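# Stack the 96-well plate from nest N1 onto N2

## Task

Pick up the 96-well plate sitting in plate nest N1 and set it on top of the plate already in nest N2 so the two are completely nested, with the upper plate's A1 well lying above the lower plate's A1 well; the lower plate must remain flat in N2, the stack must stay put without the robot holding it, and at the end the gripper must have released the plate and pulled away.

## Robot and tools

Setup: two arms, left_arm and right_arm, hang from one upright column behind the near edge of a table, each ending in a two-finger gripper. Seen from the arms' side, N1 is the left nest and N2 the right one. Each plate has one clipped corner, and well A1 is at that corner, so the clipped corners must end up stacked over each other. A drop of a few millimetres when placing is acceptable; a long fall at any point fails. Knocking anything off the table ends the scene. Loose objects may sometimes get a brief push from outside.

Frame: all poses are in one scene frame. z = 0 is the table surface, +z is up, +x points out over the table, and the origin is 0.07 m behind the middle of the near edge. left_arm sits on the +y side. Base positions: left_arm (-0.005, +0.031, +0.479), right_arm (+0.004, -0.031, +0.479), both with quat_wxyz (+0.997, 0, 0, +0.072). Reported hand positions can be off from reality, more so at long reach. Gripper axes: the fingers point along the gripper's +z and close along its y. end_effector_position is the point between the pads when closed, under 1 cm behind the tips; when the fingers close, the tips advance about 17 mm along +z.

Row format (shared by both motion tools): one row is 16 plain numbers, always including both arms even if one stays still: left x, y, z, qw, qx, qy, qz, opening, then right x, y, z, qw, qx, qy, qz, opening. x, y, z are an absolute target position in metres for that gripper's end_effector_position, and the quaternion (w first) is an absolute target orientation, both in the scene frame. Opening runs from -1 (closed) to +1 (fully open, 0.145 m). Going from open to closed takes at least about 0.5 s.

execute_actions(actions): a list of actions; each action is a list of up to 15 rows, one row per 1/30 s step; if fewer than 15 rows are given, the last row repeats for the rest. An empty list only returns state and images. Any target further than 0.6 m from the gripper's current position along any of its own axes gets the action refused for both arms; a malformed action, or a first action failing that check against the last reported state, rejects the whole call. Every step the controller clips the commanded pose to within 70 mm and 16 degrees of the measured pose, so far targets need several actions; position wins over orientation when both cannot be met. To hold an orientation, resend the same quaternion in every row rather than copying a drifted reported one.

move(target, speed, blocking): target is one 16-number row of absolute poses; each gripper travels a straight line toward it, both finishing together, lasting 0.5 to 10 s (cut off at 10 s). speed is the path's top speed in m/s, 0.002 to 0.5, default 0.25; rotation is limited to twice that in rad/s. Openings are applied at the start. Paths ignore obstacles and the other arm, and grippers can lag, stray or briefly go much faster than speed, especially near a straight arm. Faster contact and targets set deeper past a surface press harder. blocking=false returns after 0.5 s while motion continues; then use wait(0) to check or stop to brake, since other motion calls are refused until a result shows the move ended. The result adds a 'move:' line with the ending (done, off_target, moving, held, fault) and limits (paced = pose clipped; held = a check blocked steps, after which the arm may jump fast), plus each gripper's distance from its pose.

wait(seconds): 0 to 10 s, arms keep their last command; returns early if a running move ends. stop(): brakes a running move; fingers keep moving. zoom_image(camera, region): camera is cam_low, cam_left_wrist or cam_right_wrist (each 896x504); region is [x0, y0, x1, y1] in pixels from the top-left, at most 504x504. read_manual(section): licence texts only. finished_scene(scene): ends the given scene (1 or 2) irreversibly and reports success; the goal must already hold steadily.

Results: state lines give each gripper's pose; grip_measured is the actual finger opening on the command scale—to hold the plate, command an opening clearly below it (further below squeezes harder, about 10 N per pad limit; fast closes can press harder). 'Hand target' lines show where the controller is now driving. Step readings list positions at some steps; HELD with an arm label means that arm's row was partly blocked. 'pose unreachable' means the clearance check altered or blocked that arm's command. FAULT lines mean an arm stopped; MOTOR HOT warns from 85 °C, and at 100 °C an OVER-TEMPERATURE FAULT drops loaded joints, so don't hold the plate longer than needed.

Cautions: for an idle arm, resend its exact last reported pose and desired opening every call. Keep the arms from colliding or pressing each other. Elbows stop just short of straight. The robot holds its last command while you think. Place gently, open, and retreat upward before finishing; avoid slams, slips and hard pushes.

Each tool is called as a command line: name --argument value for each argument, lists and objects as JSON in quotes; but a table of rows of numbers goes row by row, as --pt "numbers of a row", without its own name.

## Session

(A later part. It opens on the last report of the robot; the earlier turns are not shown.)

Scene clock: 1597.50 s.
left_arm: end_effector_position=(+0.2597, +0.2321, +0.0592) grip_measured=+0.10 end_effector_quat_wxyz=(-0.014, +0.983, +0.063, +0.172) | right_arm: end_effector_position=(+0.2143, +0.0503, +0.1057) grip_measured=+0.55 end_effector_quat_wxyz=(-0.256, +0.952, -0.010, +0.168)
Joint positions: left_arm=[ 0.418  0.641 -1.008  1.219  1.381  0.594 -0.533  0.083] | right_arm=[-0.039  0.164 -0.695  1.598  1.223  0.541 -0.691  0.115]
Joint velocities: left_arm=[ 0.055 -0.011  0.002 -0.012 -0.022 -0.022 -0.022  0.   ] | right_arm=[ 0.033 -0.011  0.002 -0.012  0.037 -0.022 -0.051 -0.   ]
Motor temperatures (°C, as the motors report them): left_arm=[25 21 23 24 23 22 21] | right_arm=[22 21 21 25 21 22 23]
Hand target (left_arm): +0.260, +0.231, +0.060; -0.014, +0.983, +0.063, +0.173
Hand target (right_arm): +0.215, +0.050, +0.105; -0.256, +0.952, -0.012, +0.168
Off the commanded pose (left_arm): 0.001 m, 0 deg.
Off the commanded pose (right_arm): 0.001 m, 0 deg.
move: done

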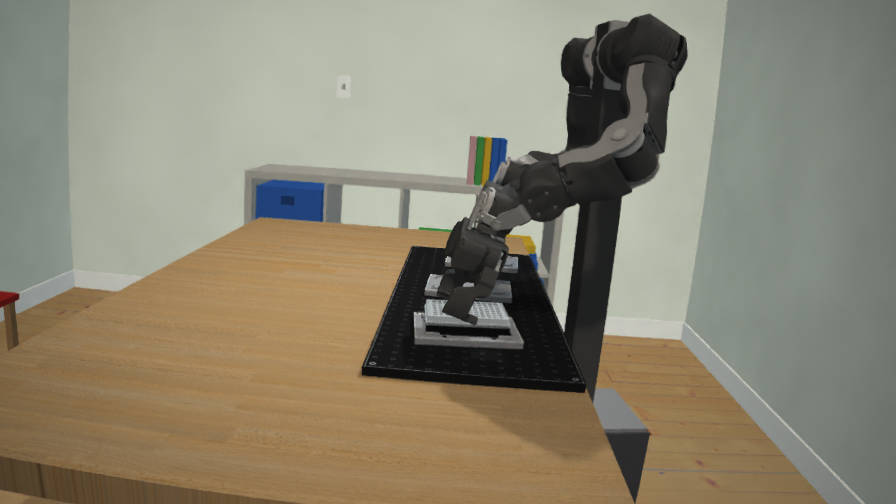

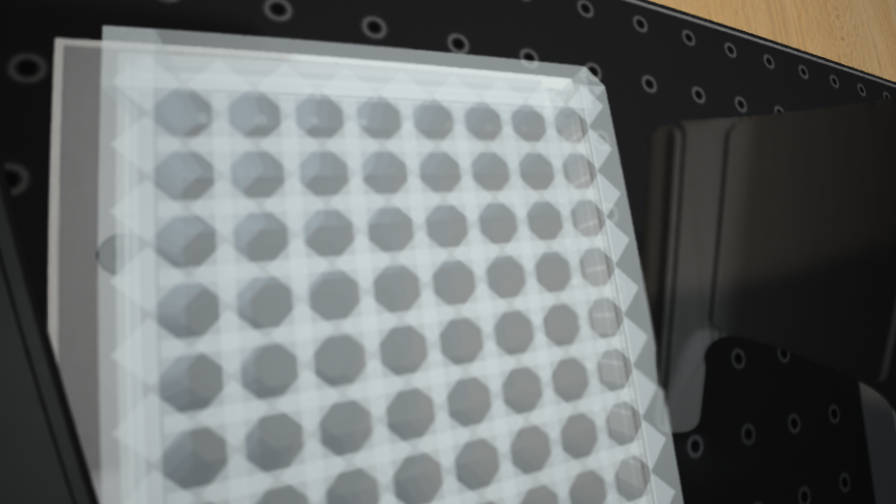

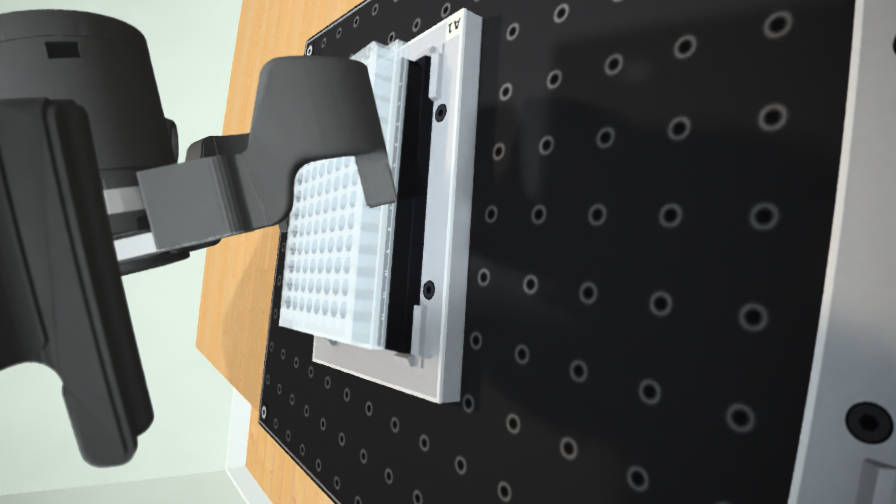

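move --target '[0.2603,0.2312,0.0570,-0.0140,0.9827,0.0633,0.1733,-0.22, 0.215,0.05,0.105,-0.256,0.951,-0.012,0.168,0.55]' --speed 0.002

zoom_image --camera "cam_left_wrist" --region '[60, 0, 360, 200]'

zoom_image --camera "cam_right_wrist" --region '[300, 260, 480, 400]'

zoom_image --camera "cam_right_wrist" --region '[320, 10, 500, 150]'

zoom_image --camera "cam_low" --region '[400, 280, 540, 360]'

Scene clock: 1609.37 s.
left_arm: end_effector_position=(+0.2600, +0.2321, +0.0579) grip_measured=+0.11 end_effector_quat_wxyz=(-0.017, +0.983, +0.061, +0.172) | right_arm: end_effector_position=(+0.2143, +0.0503, +0.1057) grip_measured=+0.55 end_effector_quat_wxyz=(-0.256, +0.952, -0.010, +0.168)
Joint positions: left_arm=[ 0.418  0.634 -1.008  1.211  1.372  0.594 -0.533  0.083] | right_arm=[-0.039  0.164 -0.695  1.598  1.223  0.541 -0.691  0.115]
Joint velocities: left_arm=[ 0.011 -0.011 -0.002  0.002 -0.022 -0.037  0.007 -0.   ] | right_arm=[-0.011  0.011  0.012 -0.017 -0.095  0.007 -0.022 -0.   ]
Motor temperatures (°C, as the motors report them): left_arm=[25 21 23 24 23 22 21] | right_arm=[22 21 21 25 21 22 23]
Hand target (left_arm): +0.260, +0.231, +0.057; -0.014, +0.983, +0.063, +0.173
Hand target (right_arm): +0.215, +0.050, +0.105; -0.256, +0.952, -0.012, +0.168
Off the commanded pose (left_arm): 0.001 m, 0 deg.
Off the commanded pose (right_arm): 0.001 m, 0 deg.
move: done

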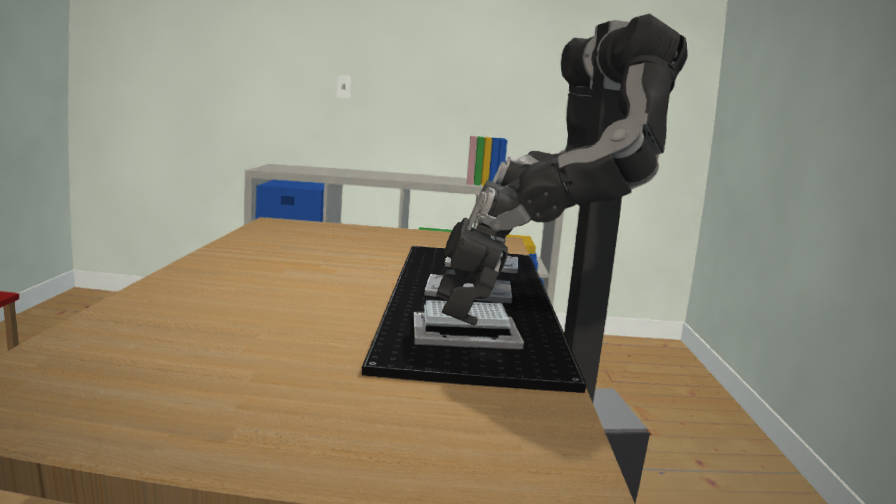

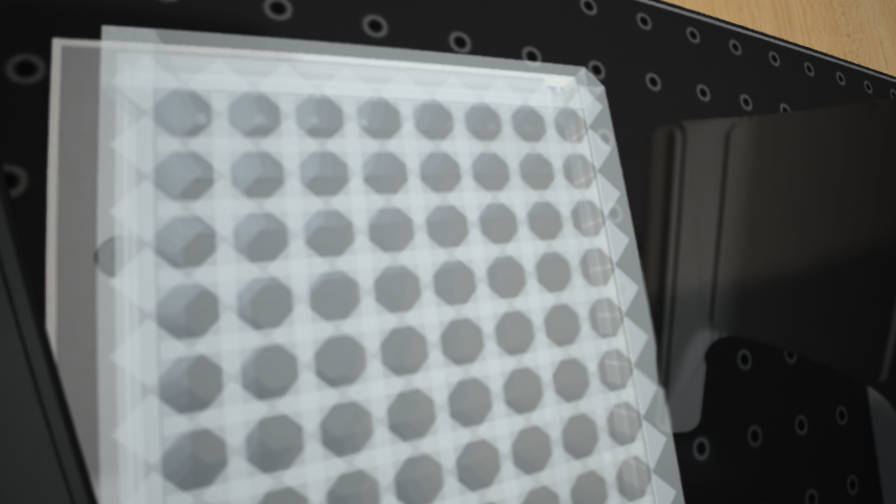

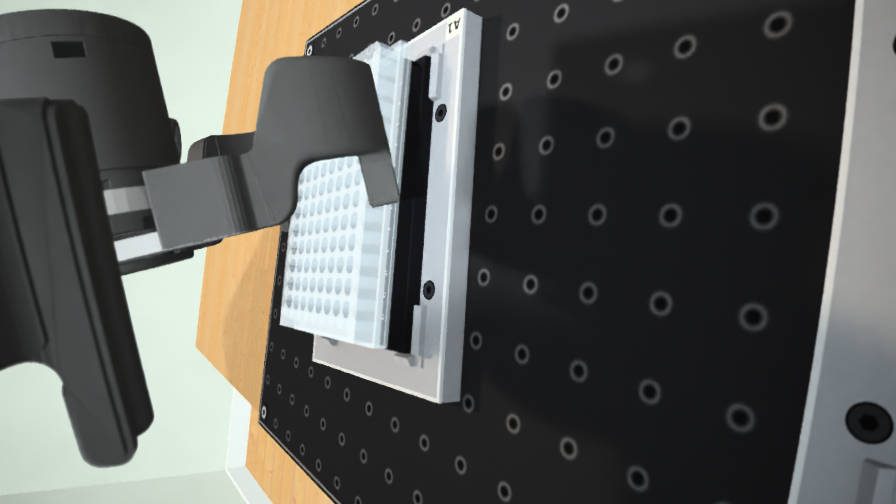

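Region (60, 0, 360, 200) of cam_left_wrist's 896x504 image, scaled by 1.680, with more detail than that image has.

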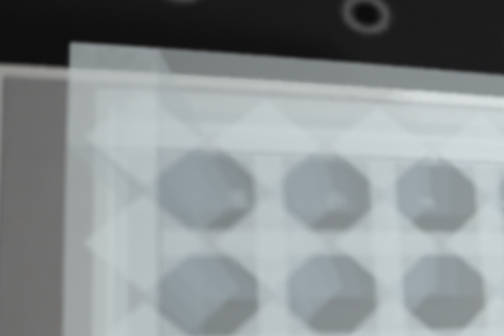

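Region (300, 260, 480, 400) of cam_right_wrist's 896x504 image, scaled by 2.800, with more detail than that image has.

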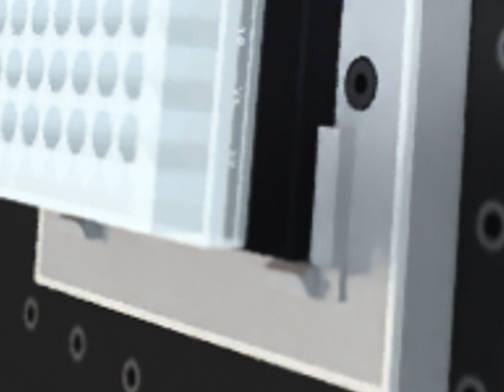

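Region (320, 10, 500, 150) of cam_right_wrist's 896x504 image, scaled by 2.800, with more detail than that image has.

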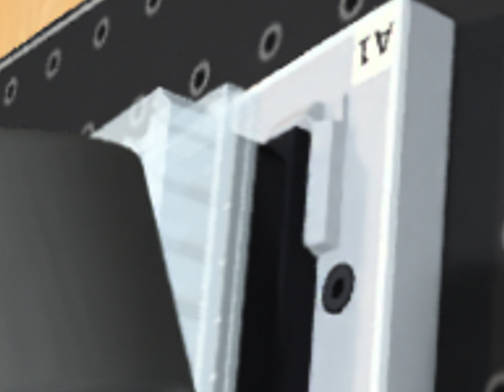

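Region (400, 280, 540, 360) of cam_low's 896x504 image, scaled by 3.600, with more detail than that image has; it fills the top 288 rows of this view, and the rest is white.

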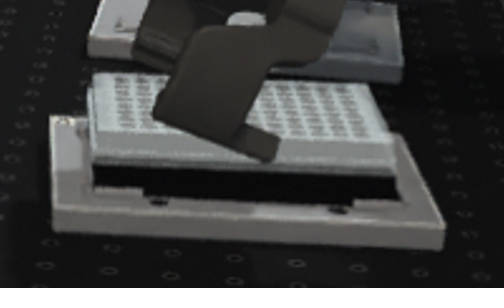

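zoom_image --camera "cam_low" --region '[410, 295, 470, 350]'

zoom_image --camera "cam_low" --region '[470, 295, 530, 350]'

Region (410, 295, 470, 350) of cam_low's 896x504 image, scaled by 8.400, with more detail than that image has; it fills the top 462 rows of this view, and the rest is white.

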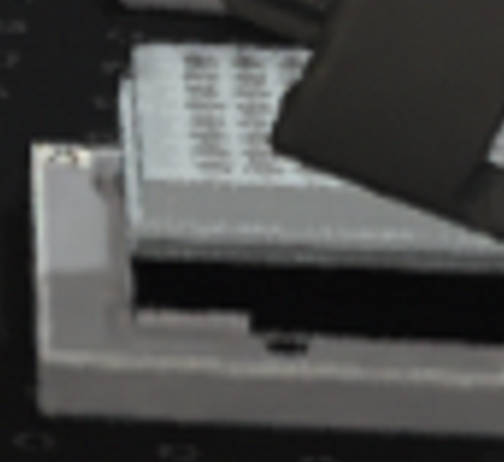

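Region (470, 295, 530, 350) of cam_low's 896x504 image, scaled by 8.400, with more detail than that image has; it fills the top 462 rows of this view, and the rest is white.

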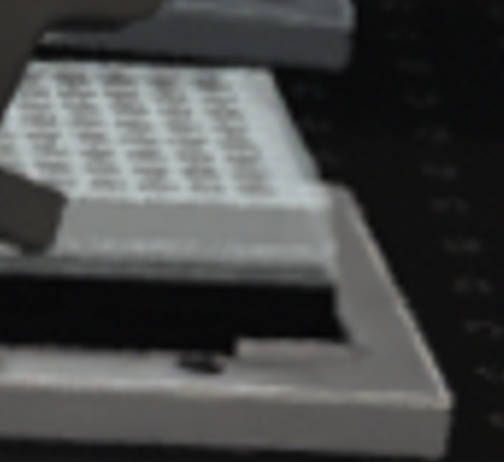

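move --target '[0.2603,0.2312,0.0558,-0.0140,0.9827,0.0633,0.1733,-0.22, 0.215,0.05,0.105,-0.256,0.951,-0.012,0.168,0.55]' --speed 0.002

zoom_image --camera "cam_right_wrist" --region '[300, 260, 480, 400]'

zoom_image --camera "cam_right_wrist" --region '[320, 10, 500, 150]'

zoom_image --camera "cam_low" --region '[410, 295, 470, 350]'

zoom_image --camera "cam_low" --region '[470, 295, 530, 350]'

Scene clock: 1680.97 s.
left_arm: end_effector_position=(+0.2606, +0.2322, +0.0575) grip_measured=+0.11 end_effector_quat_wxyz=(-0.018, +0.983, +0.061, +0.173) | right_arm: end_effector_position=(+0.2143, +0.0503, +0.1057) grip_measured=+0.55 end_effector_quat_wxyz=(-0.256, +0.952, -0.010, +0.168)
Joint positions: left_arm=[ 0.419  0.631 -1.008  1.206  1.367  0.594 -0.531  0.084] | right_arm=[-0.039  0.164 -0.695  1.598  1.223  0.541 -0.691  0.115]
Joint velocities: left_arm=[-0.099 -0.011 -0.007 -0.007  0.007 -0.007 -0.022  0.   ] | right_arm=[-0.011 -0.055 -0.002 -0.017 -0.081  0.007  0.007  0.   ]
Motor temperatures (°C, as the motors report them): left_arm=[25 21 23 24 23 22 21] | right_arm=[22 21 21 25 21 22 23]
Hand target (left_arm): +0.260, +0.231, +0.056; -0.014, +0.983, +0.063, +0.173
Hand target (right_arm): +0.215, +0.050, +0.105; -0.256, +0.952, -0.012, +0.168
Off the commanded pose (left_arm): 0.002 m, 1 deg.
Off the commanded pose (right_arm): 0.001 m, 0 deg.
move: done

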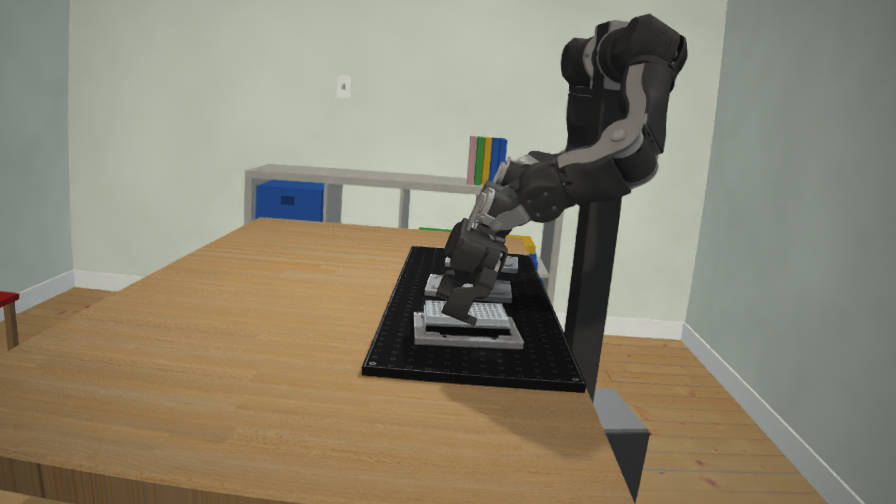

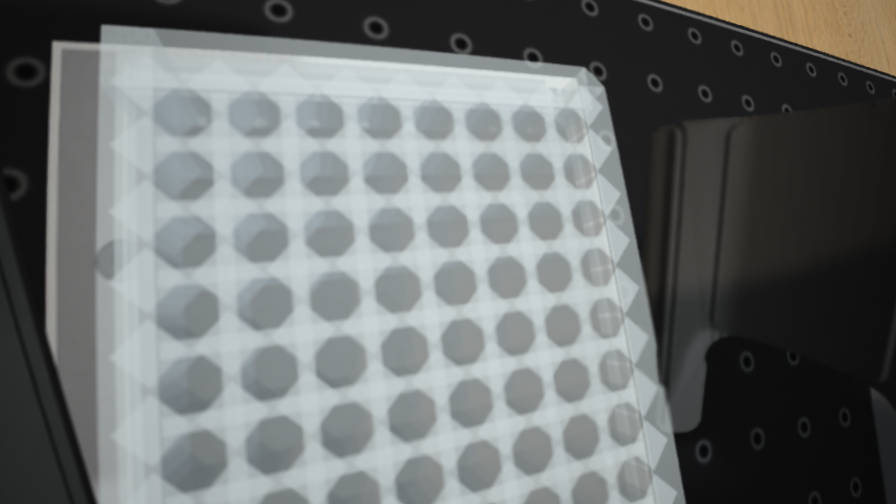

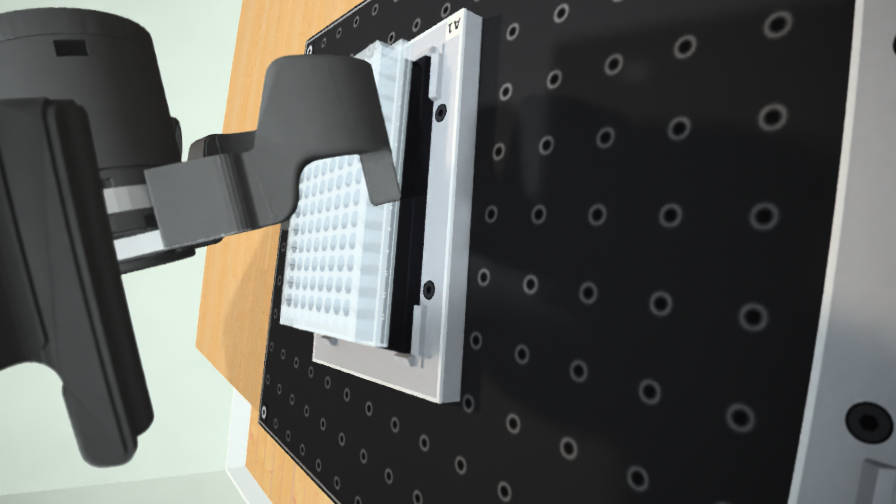

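Region (300, 260, 480, 400) of cam_right_wrist's 896x504 image, scaled by 2.800, with more detail than that image has.

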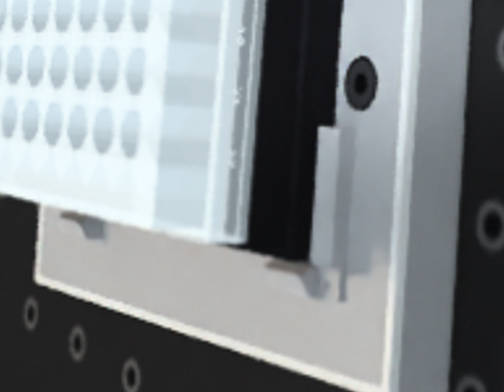

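Region (320, 10, 500, 150) of cam_right_wrist's 896x504 image, scaled by 2.800, with more detail than that image has.

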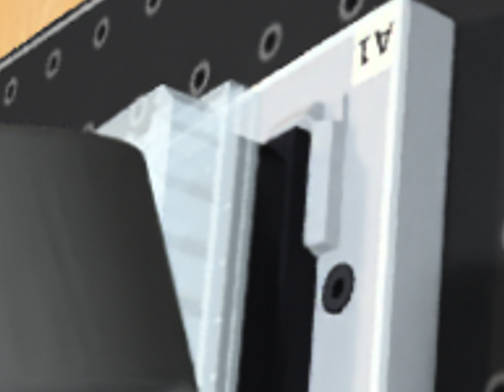

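Region (410, 295, 470, 350) of cam_low's 896x504 image, scaled by 8.400, with more detail than that image has; it fills the top 462 rows of this view, and the rest is white.

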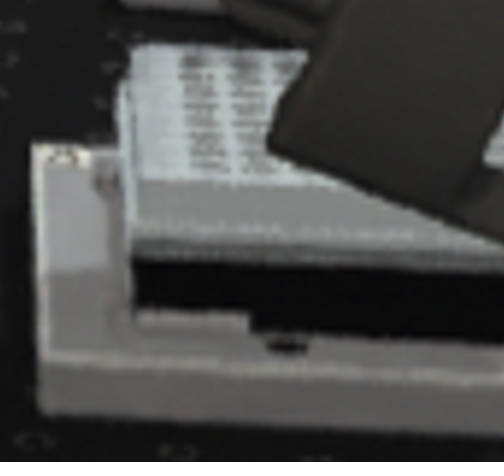

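Region (470, 295, 530, 350) of cam_low's 896x504 image, scaled by 8.400, with more detail than that image has; it fills the top 462 rows of this view, and the rest is white.

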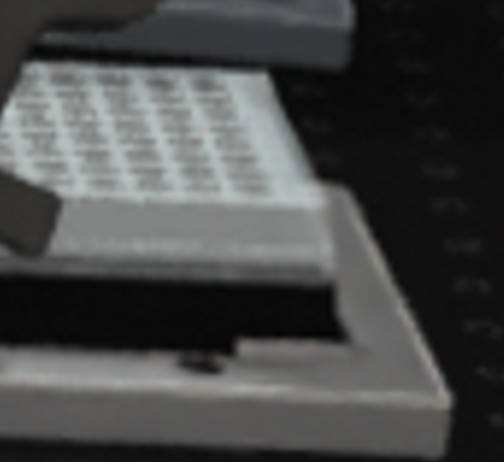

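move --target '[0.2603,0.2312,0.0575,-0.0140,0.9827,0.0633,0.1733,-0.22, 0.215,0.05,0.105,-0.256,0.951,-0.012,0.168,0.55]' --speed 0.002

zoom_image --camera "cam_left_wrist" --region '[20, 0, 200, 504]'

zoom_image --camera "cam_left_wrist" --region '[40, 10, 680, 130]'

Scene clock: 1736.50 s.
left_arm: end_effector_position=(+0.2610, +0.2322, +0.0580) grip_measured=+0.11 end_effector_quat_wxyz=(-0.018, +0.983, +0.061, +0.173) | right_arm: end_effector_position=(+0.2143, +0.0503, +0.1057) grip_measured=+0.55 end_effector_quat_wxyz=(-0.256, +0.952, -0.010, +0.168)
Joint positions: left_arm=[ 0.42   0.631 -1.007  1.207  1.367  0.595 -0.532  0.084] | right_arm=[-0.039  0.164 -0.695  1.598  1.223  0.541 -0.691  0.115]
Joint velocities: left_arm=[ 0.011 -0.011 -0.007  0.002 -0.051  0.007  0.007 -0.   ] | right_arm=[ 0.033 -0.055 -0.002 -0.002  0.022  0.095  0.051 -0.   ]
Motor temperatures (°C, as the motors report them): left_arm=[25 21 23 24 23 22 21] | right_arm=[22 21 21 25 21 22 23]
Hand target (left_arm): +0.260, +0.231, +0.058; -0.014, +0.983, +0.063, +0.173
Hand target (right_arm): +0.215, +0.050, +0.105; -0.256, +0.952, -0.012, +0.168
Off the commanded pose (left_arm): 0.001 m, 1 deg.
Off the commanded pose (right_arm): 0.001 m, 0 deg.
move: done

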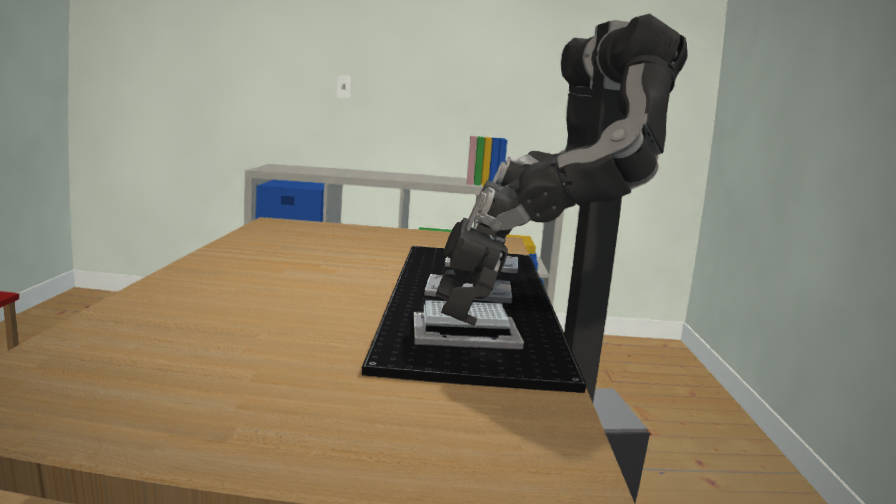

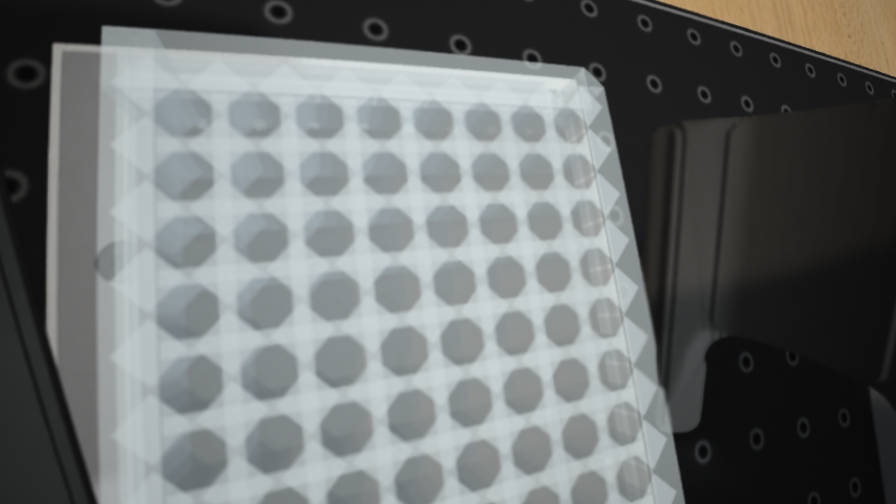

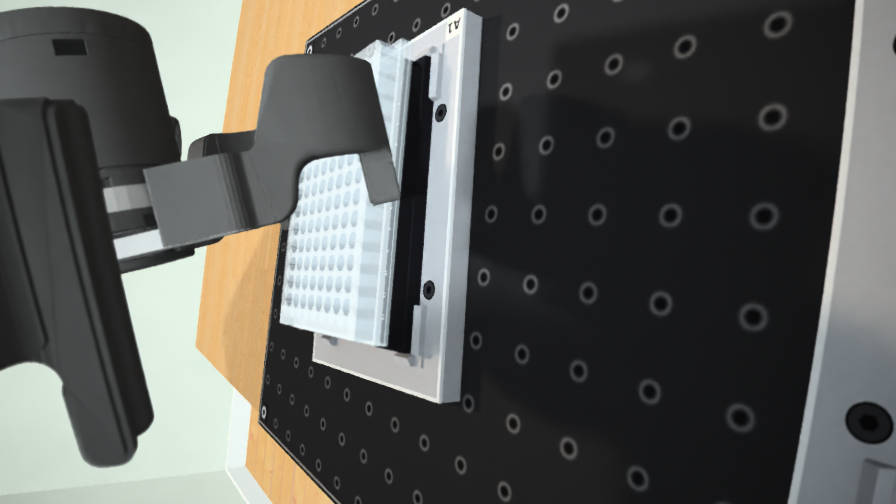

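Region (20, 0, 200, 504) of cam_left_wrist's 896x504 image, scaled by 1.000; it fills the left 180 columns of this view, and the rest is white.

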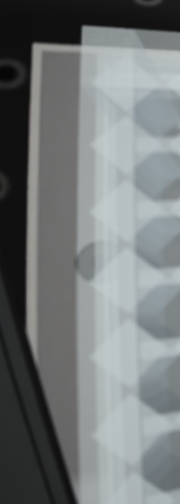

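Region (40, 10, 680, 130) is 640x120 pixels. A region can be at most 504 by 504 pixels.

move --target '[0.2595,0.2320,0.0605,-0.0140,0.9827,0.0633,0.1733,-0.22, 0.215,0.05,0.105,-0.256,0.951,-0.012,0.168,0.55]' --speed 0.003

move --target '[0.2588,0.2324,0.0603,-0.0146,0.9825,0.0667,0.1733,-0.22, 0.215,0.05,0.105,-0.256,0.951,-0.012,0.168,0.55]' --speed 0.002

zoom_image --camera "cam_left_wrist" --region '[30, 0, 330, 200]'

zoom_image --camera "cam_right_wrist" --region '[300, 260, 480, 400]'

zoom_image --camera "cam_right_wrist" --region '[320, 10, 500, 150]'

Scene clock: 1761.50 s.
left_arm: end_effector_position=(+0.2599, +0.2313, +0.0602) grip_measured=+0.10 end_effector_quat_wxyz=(-0.012, +0.983, +0.062, +0.173) | right_arm: end_effector_position=(+0.2143, +0.0503, +0.1057) grip_measured=+0.55 end_effector_quat_wxyz=(-0.256, +0.952, -0.010, +0.168)
Joint positions: left_arm=[ 0.417  0.644 -1.007  1.225  1.383  0.595 -0.533  0.083] | right_arm=[-0.039  0.164 -0.695  1.598  1.223  0.541 -0.691  0.115]
Joint velocities: left_arm=[-0.099 -0.011 -0.002 -0.012  0.037 -0.051  0.007  0.   ] | right_arm=[ 0.099 -0.033 -0.007  0.002 -0.051  0.022  0.051 -0.   ]
Motor temperatures (°C, as the motors report them): left_arm=[25 21 23 24 23 22 21] | right_arm=[22 21 21 25 21 22 23]
Hand target (left_arm): +0.260, +0.232, +0.061; -0.014, +0.983, +0.063, +0.173
Hand target (right_arm): +0.215, +0.050, +0.105; -0.256, +0.952, -0.012, +0.168
Off the commanded pose (left_arm): 0.001 m, 0 deg.
Off the commanded pose (right_arm): 0.001 m, 0 deg.
move: done

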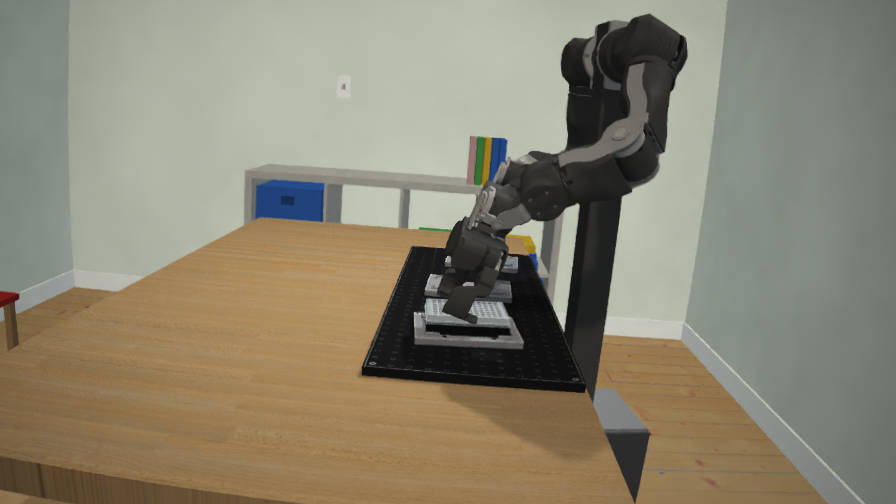

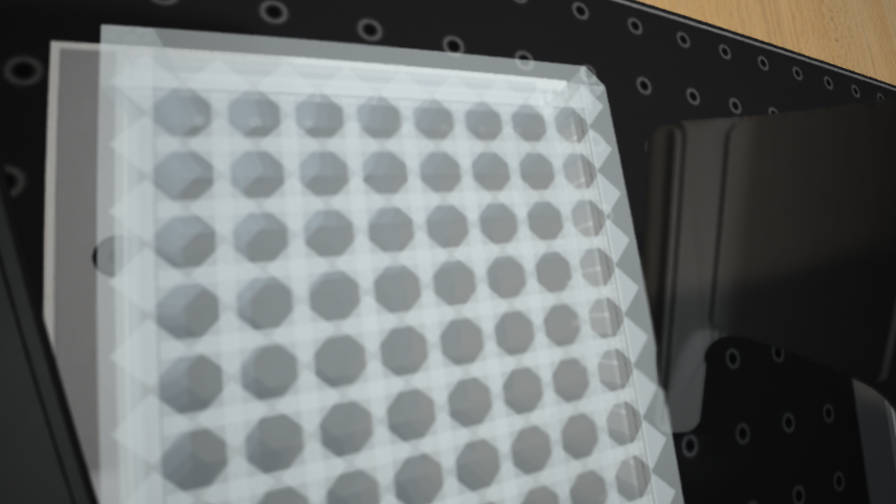

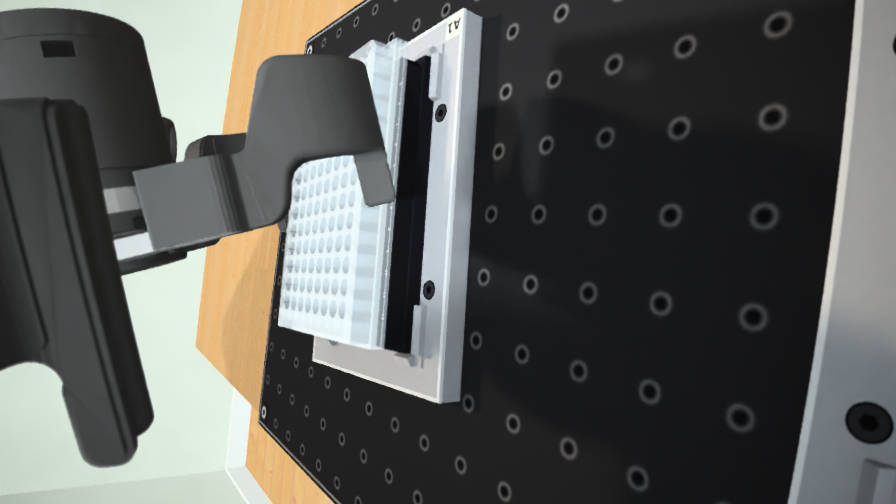

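Scene clock: 1764.30 s.
left_arm: end_effector_position=(+0.2587, +0.2314, +0.0597) grip_measured=+0.10 end_effector_quat_wxyz=(-0.013, +0.983, +0.064, +0.172) | right_arm: end_effector_position=(+0.2143, +0.0503, +0.1057) grip_measured=+0.55 end_effector_quat_wxyz=(-0.256, +0.952, -0.010, +0.168)
Joint positions: left_arm=[ 0.415  0.644 -1.007  1.227  1.388  0.593 -0.539  0.083] | right_arm=[-0.039  0.164 -0.695  1.598  1.223  0.541 -0.691  0.115]
Joint velocities: left_arm=[-0.055 -0.055  0.007 -0.012 -0.095 -0.022  0.022 -0.   ] | right_arm=[-0.033 -0.033 -0.002 -0.002 -0.007  0.037 -0.007  0.   ]
Motor temperatures (°C, as the motors report them): left_arm=[25 21 23 24 23 22 21] | right_arm=[22 21 21 25 21 22 23]
Hand target (left_arm): +0.259, +0.232, +0.060; -0.015, +0.982, +0.067, +0.173
Hand target (right_arm): +0.215, +0.050, +0.105; -0.256, +0.952, -0.012, +0.168
Off the commanded pose (left_arm): 0.001 m, 0 deg.
Off the commanded pose (right_arm): 0.001 m, 0 deg.
move: done

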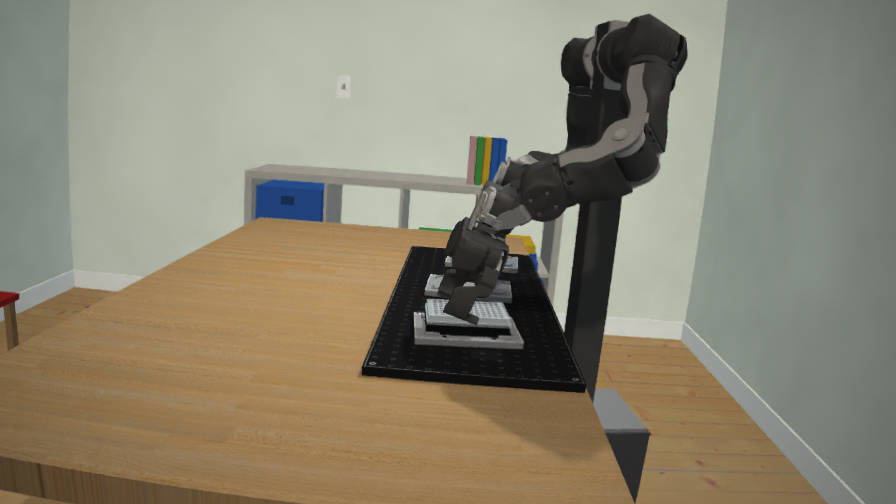

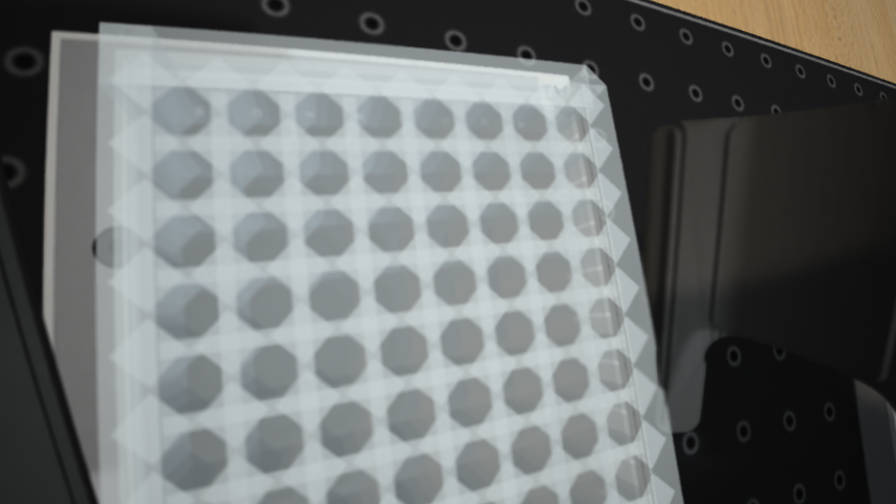

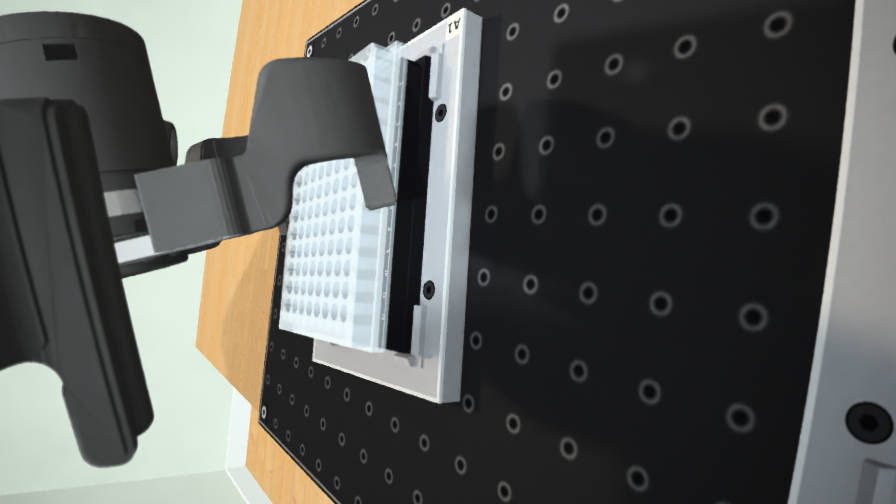

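Region (30, 0, 330, 200) of cam_left_wrist's 896x504 image, scaled by 1.680, with more detail than that image has.

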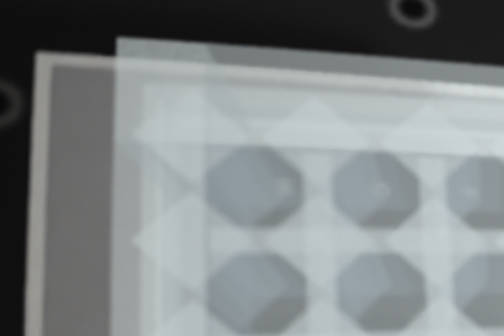

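Region (300, 260, 480, 400) of cam_right_wrist's 896x504 image, scaled by 2.800, with more detail than that image has.

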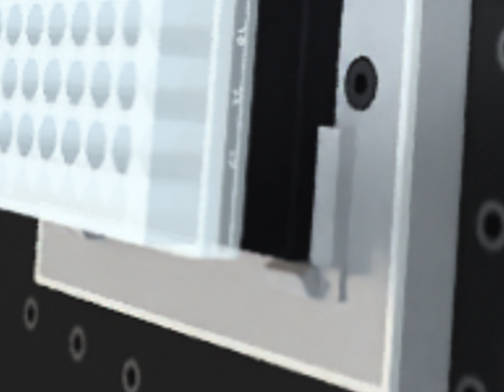

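Region (320, 10, 500, 150) of cam_right_wrist's 896x504 image, scaled by 2.800, with more detail than that image has.

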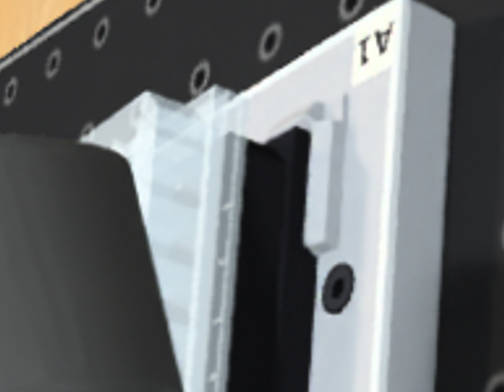

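execute_actions --actions '[]'

Scene clock: 1789.67 s.
left_arm: end_effector_position=(+0.2587, +0.2314, +0.0597) grip_measured=+0.10 end_effector_quat_wxyz=(-0.013, +0.983, +0.064, +0.172) | right_arm: end_effector_position=(+0.2143, +0.0503, +0.1057) grip_measured=+0.55 end_effector_quat_wxyz=(-0.256, +0.952, -0.010, +0.168)
Joint positions: left_arm=[ 0.415  0.644 -1.007  1.227  1.388  0.593 -0.539  0.083] | right_arm=[-0.039  0.164 -0.695  1.598  1.223  0.541 -0.691  0.115]
Joint velocities: left_arm=[ 0.187 -0.011 -0.007 -0.007 -0.037 -0.022 -0.007 -0.   ] | right_arm=[ 0.033  0.011  0.002  0.012  0.037  0.007 -0.007  0.   ]
Motor temperatures (°C, as the motors report them): left_arm=[25 21 23 24 23 22 21] | right_arm=[22 21 21 25 21 22 23]
Hand target (left_arm): +0.259, +0.232, +0.060; -0.015, +0.982, +0.067, +0.173
Hand target (right_arm): +0.215, +0.050, +0.105; -0.256, +0.952, -0.012, +0.168
Off the commanded pose (left_arm): 0.001 m, 0 deg.
Off the commanded pose (right_arm): 0.001 m, 0 deg.

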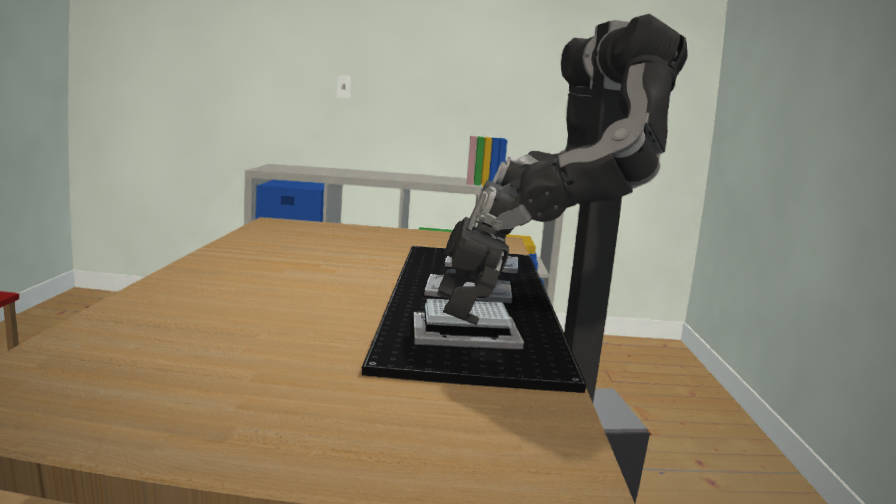

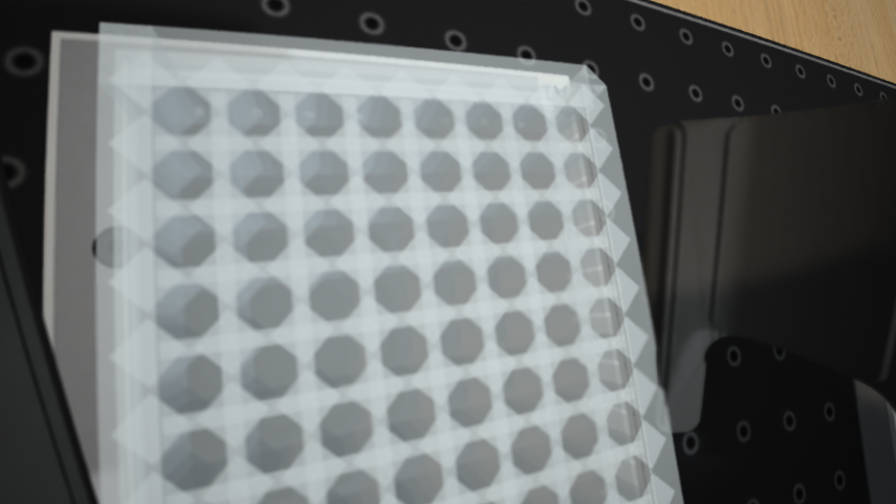

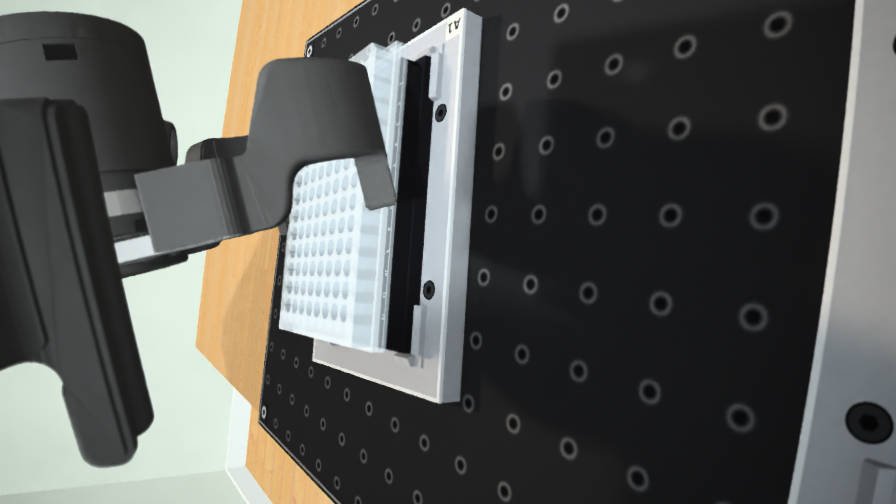

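move --target '[0.2603,0.2340,0.0603,-0.0150,0.9823,0.0690,0.1733,-0.22,0.215,0.05,0.105,-0.256,0.951,-0.012,0.168,0.55]' --speed 0.003

Scene clock: 1804.90 s.
left_arm: end_effector_position=(+0.2583, +0.2324, +0.0590) grip_measured=+0.10 end_effector_quat_wxyz=(-0.014, +0.983, +0.066, +0.171) | right_arm: end_effector_position=(+0.2143, +0.0503, +0.1057) grip_measured=+0.55 end_effector_quat_wxyz=(-0.256, +0.952, -0.010, +0.168)
Joint positions: left_arm=[ 0.415  0.644 -1.007  1.223  1.389  0.593 -0.539  0.083] | right_arm=[-0.039  0.164 -0.695  1.598  1.223  0.541 -0.691  0.115]
Joint velocities: left_arm=[-0.033 -0.011  0.012 -0.017 -0.051  0.037  0.007  0.   ] | right_arm=[ 0.011 -0.033 -0.017  0.002 -0.007  0.11   0.022 -0.   ]
Motor temperatures (°C, as the motors report them): left_arm=[25 21 23 24 23 22 21] | right_arm=[22 21 21 25 21 22 23]
Hand target (left_arm): +0.260, +0.234, +0.060; -0.015, +0.982, +0.069, +0.173
Hand target (right_arm): +0.215, +0.050, +0.105; -0.256, +0.952, -0.012, +0.168
Off the commanded pose (left_arm): 0.003 m, 1 deg.
Off the commanded pose (right_arm): 0.001 m, 0 deg.
move: done

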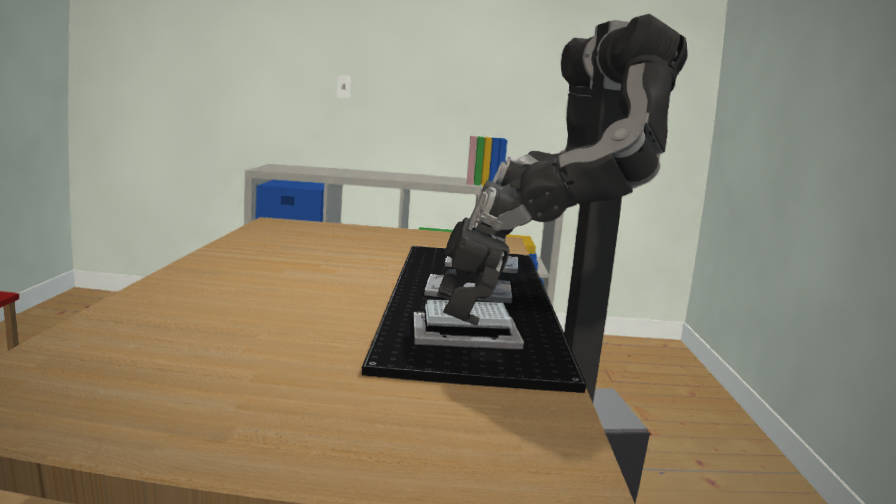

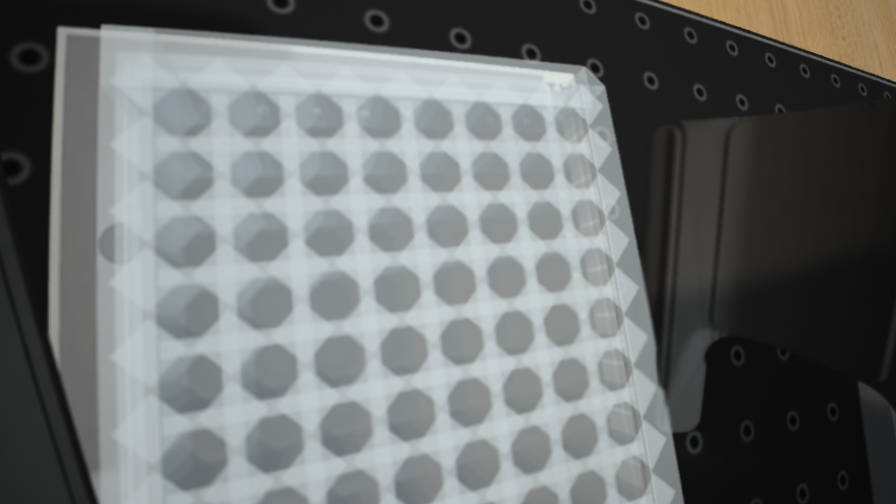

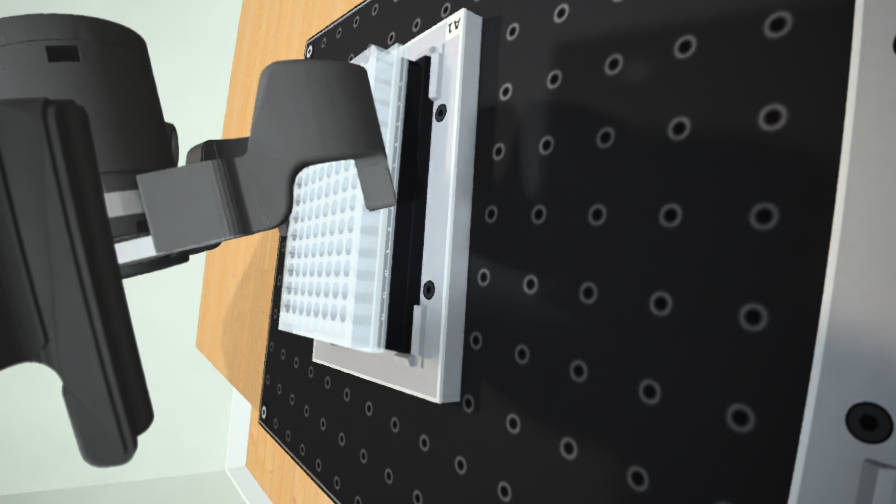

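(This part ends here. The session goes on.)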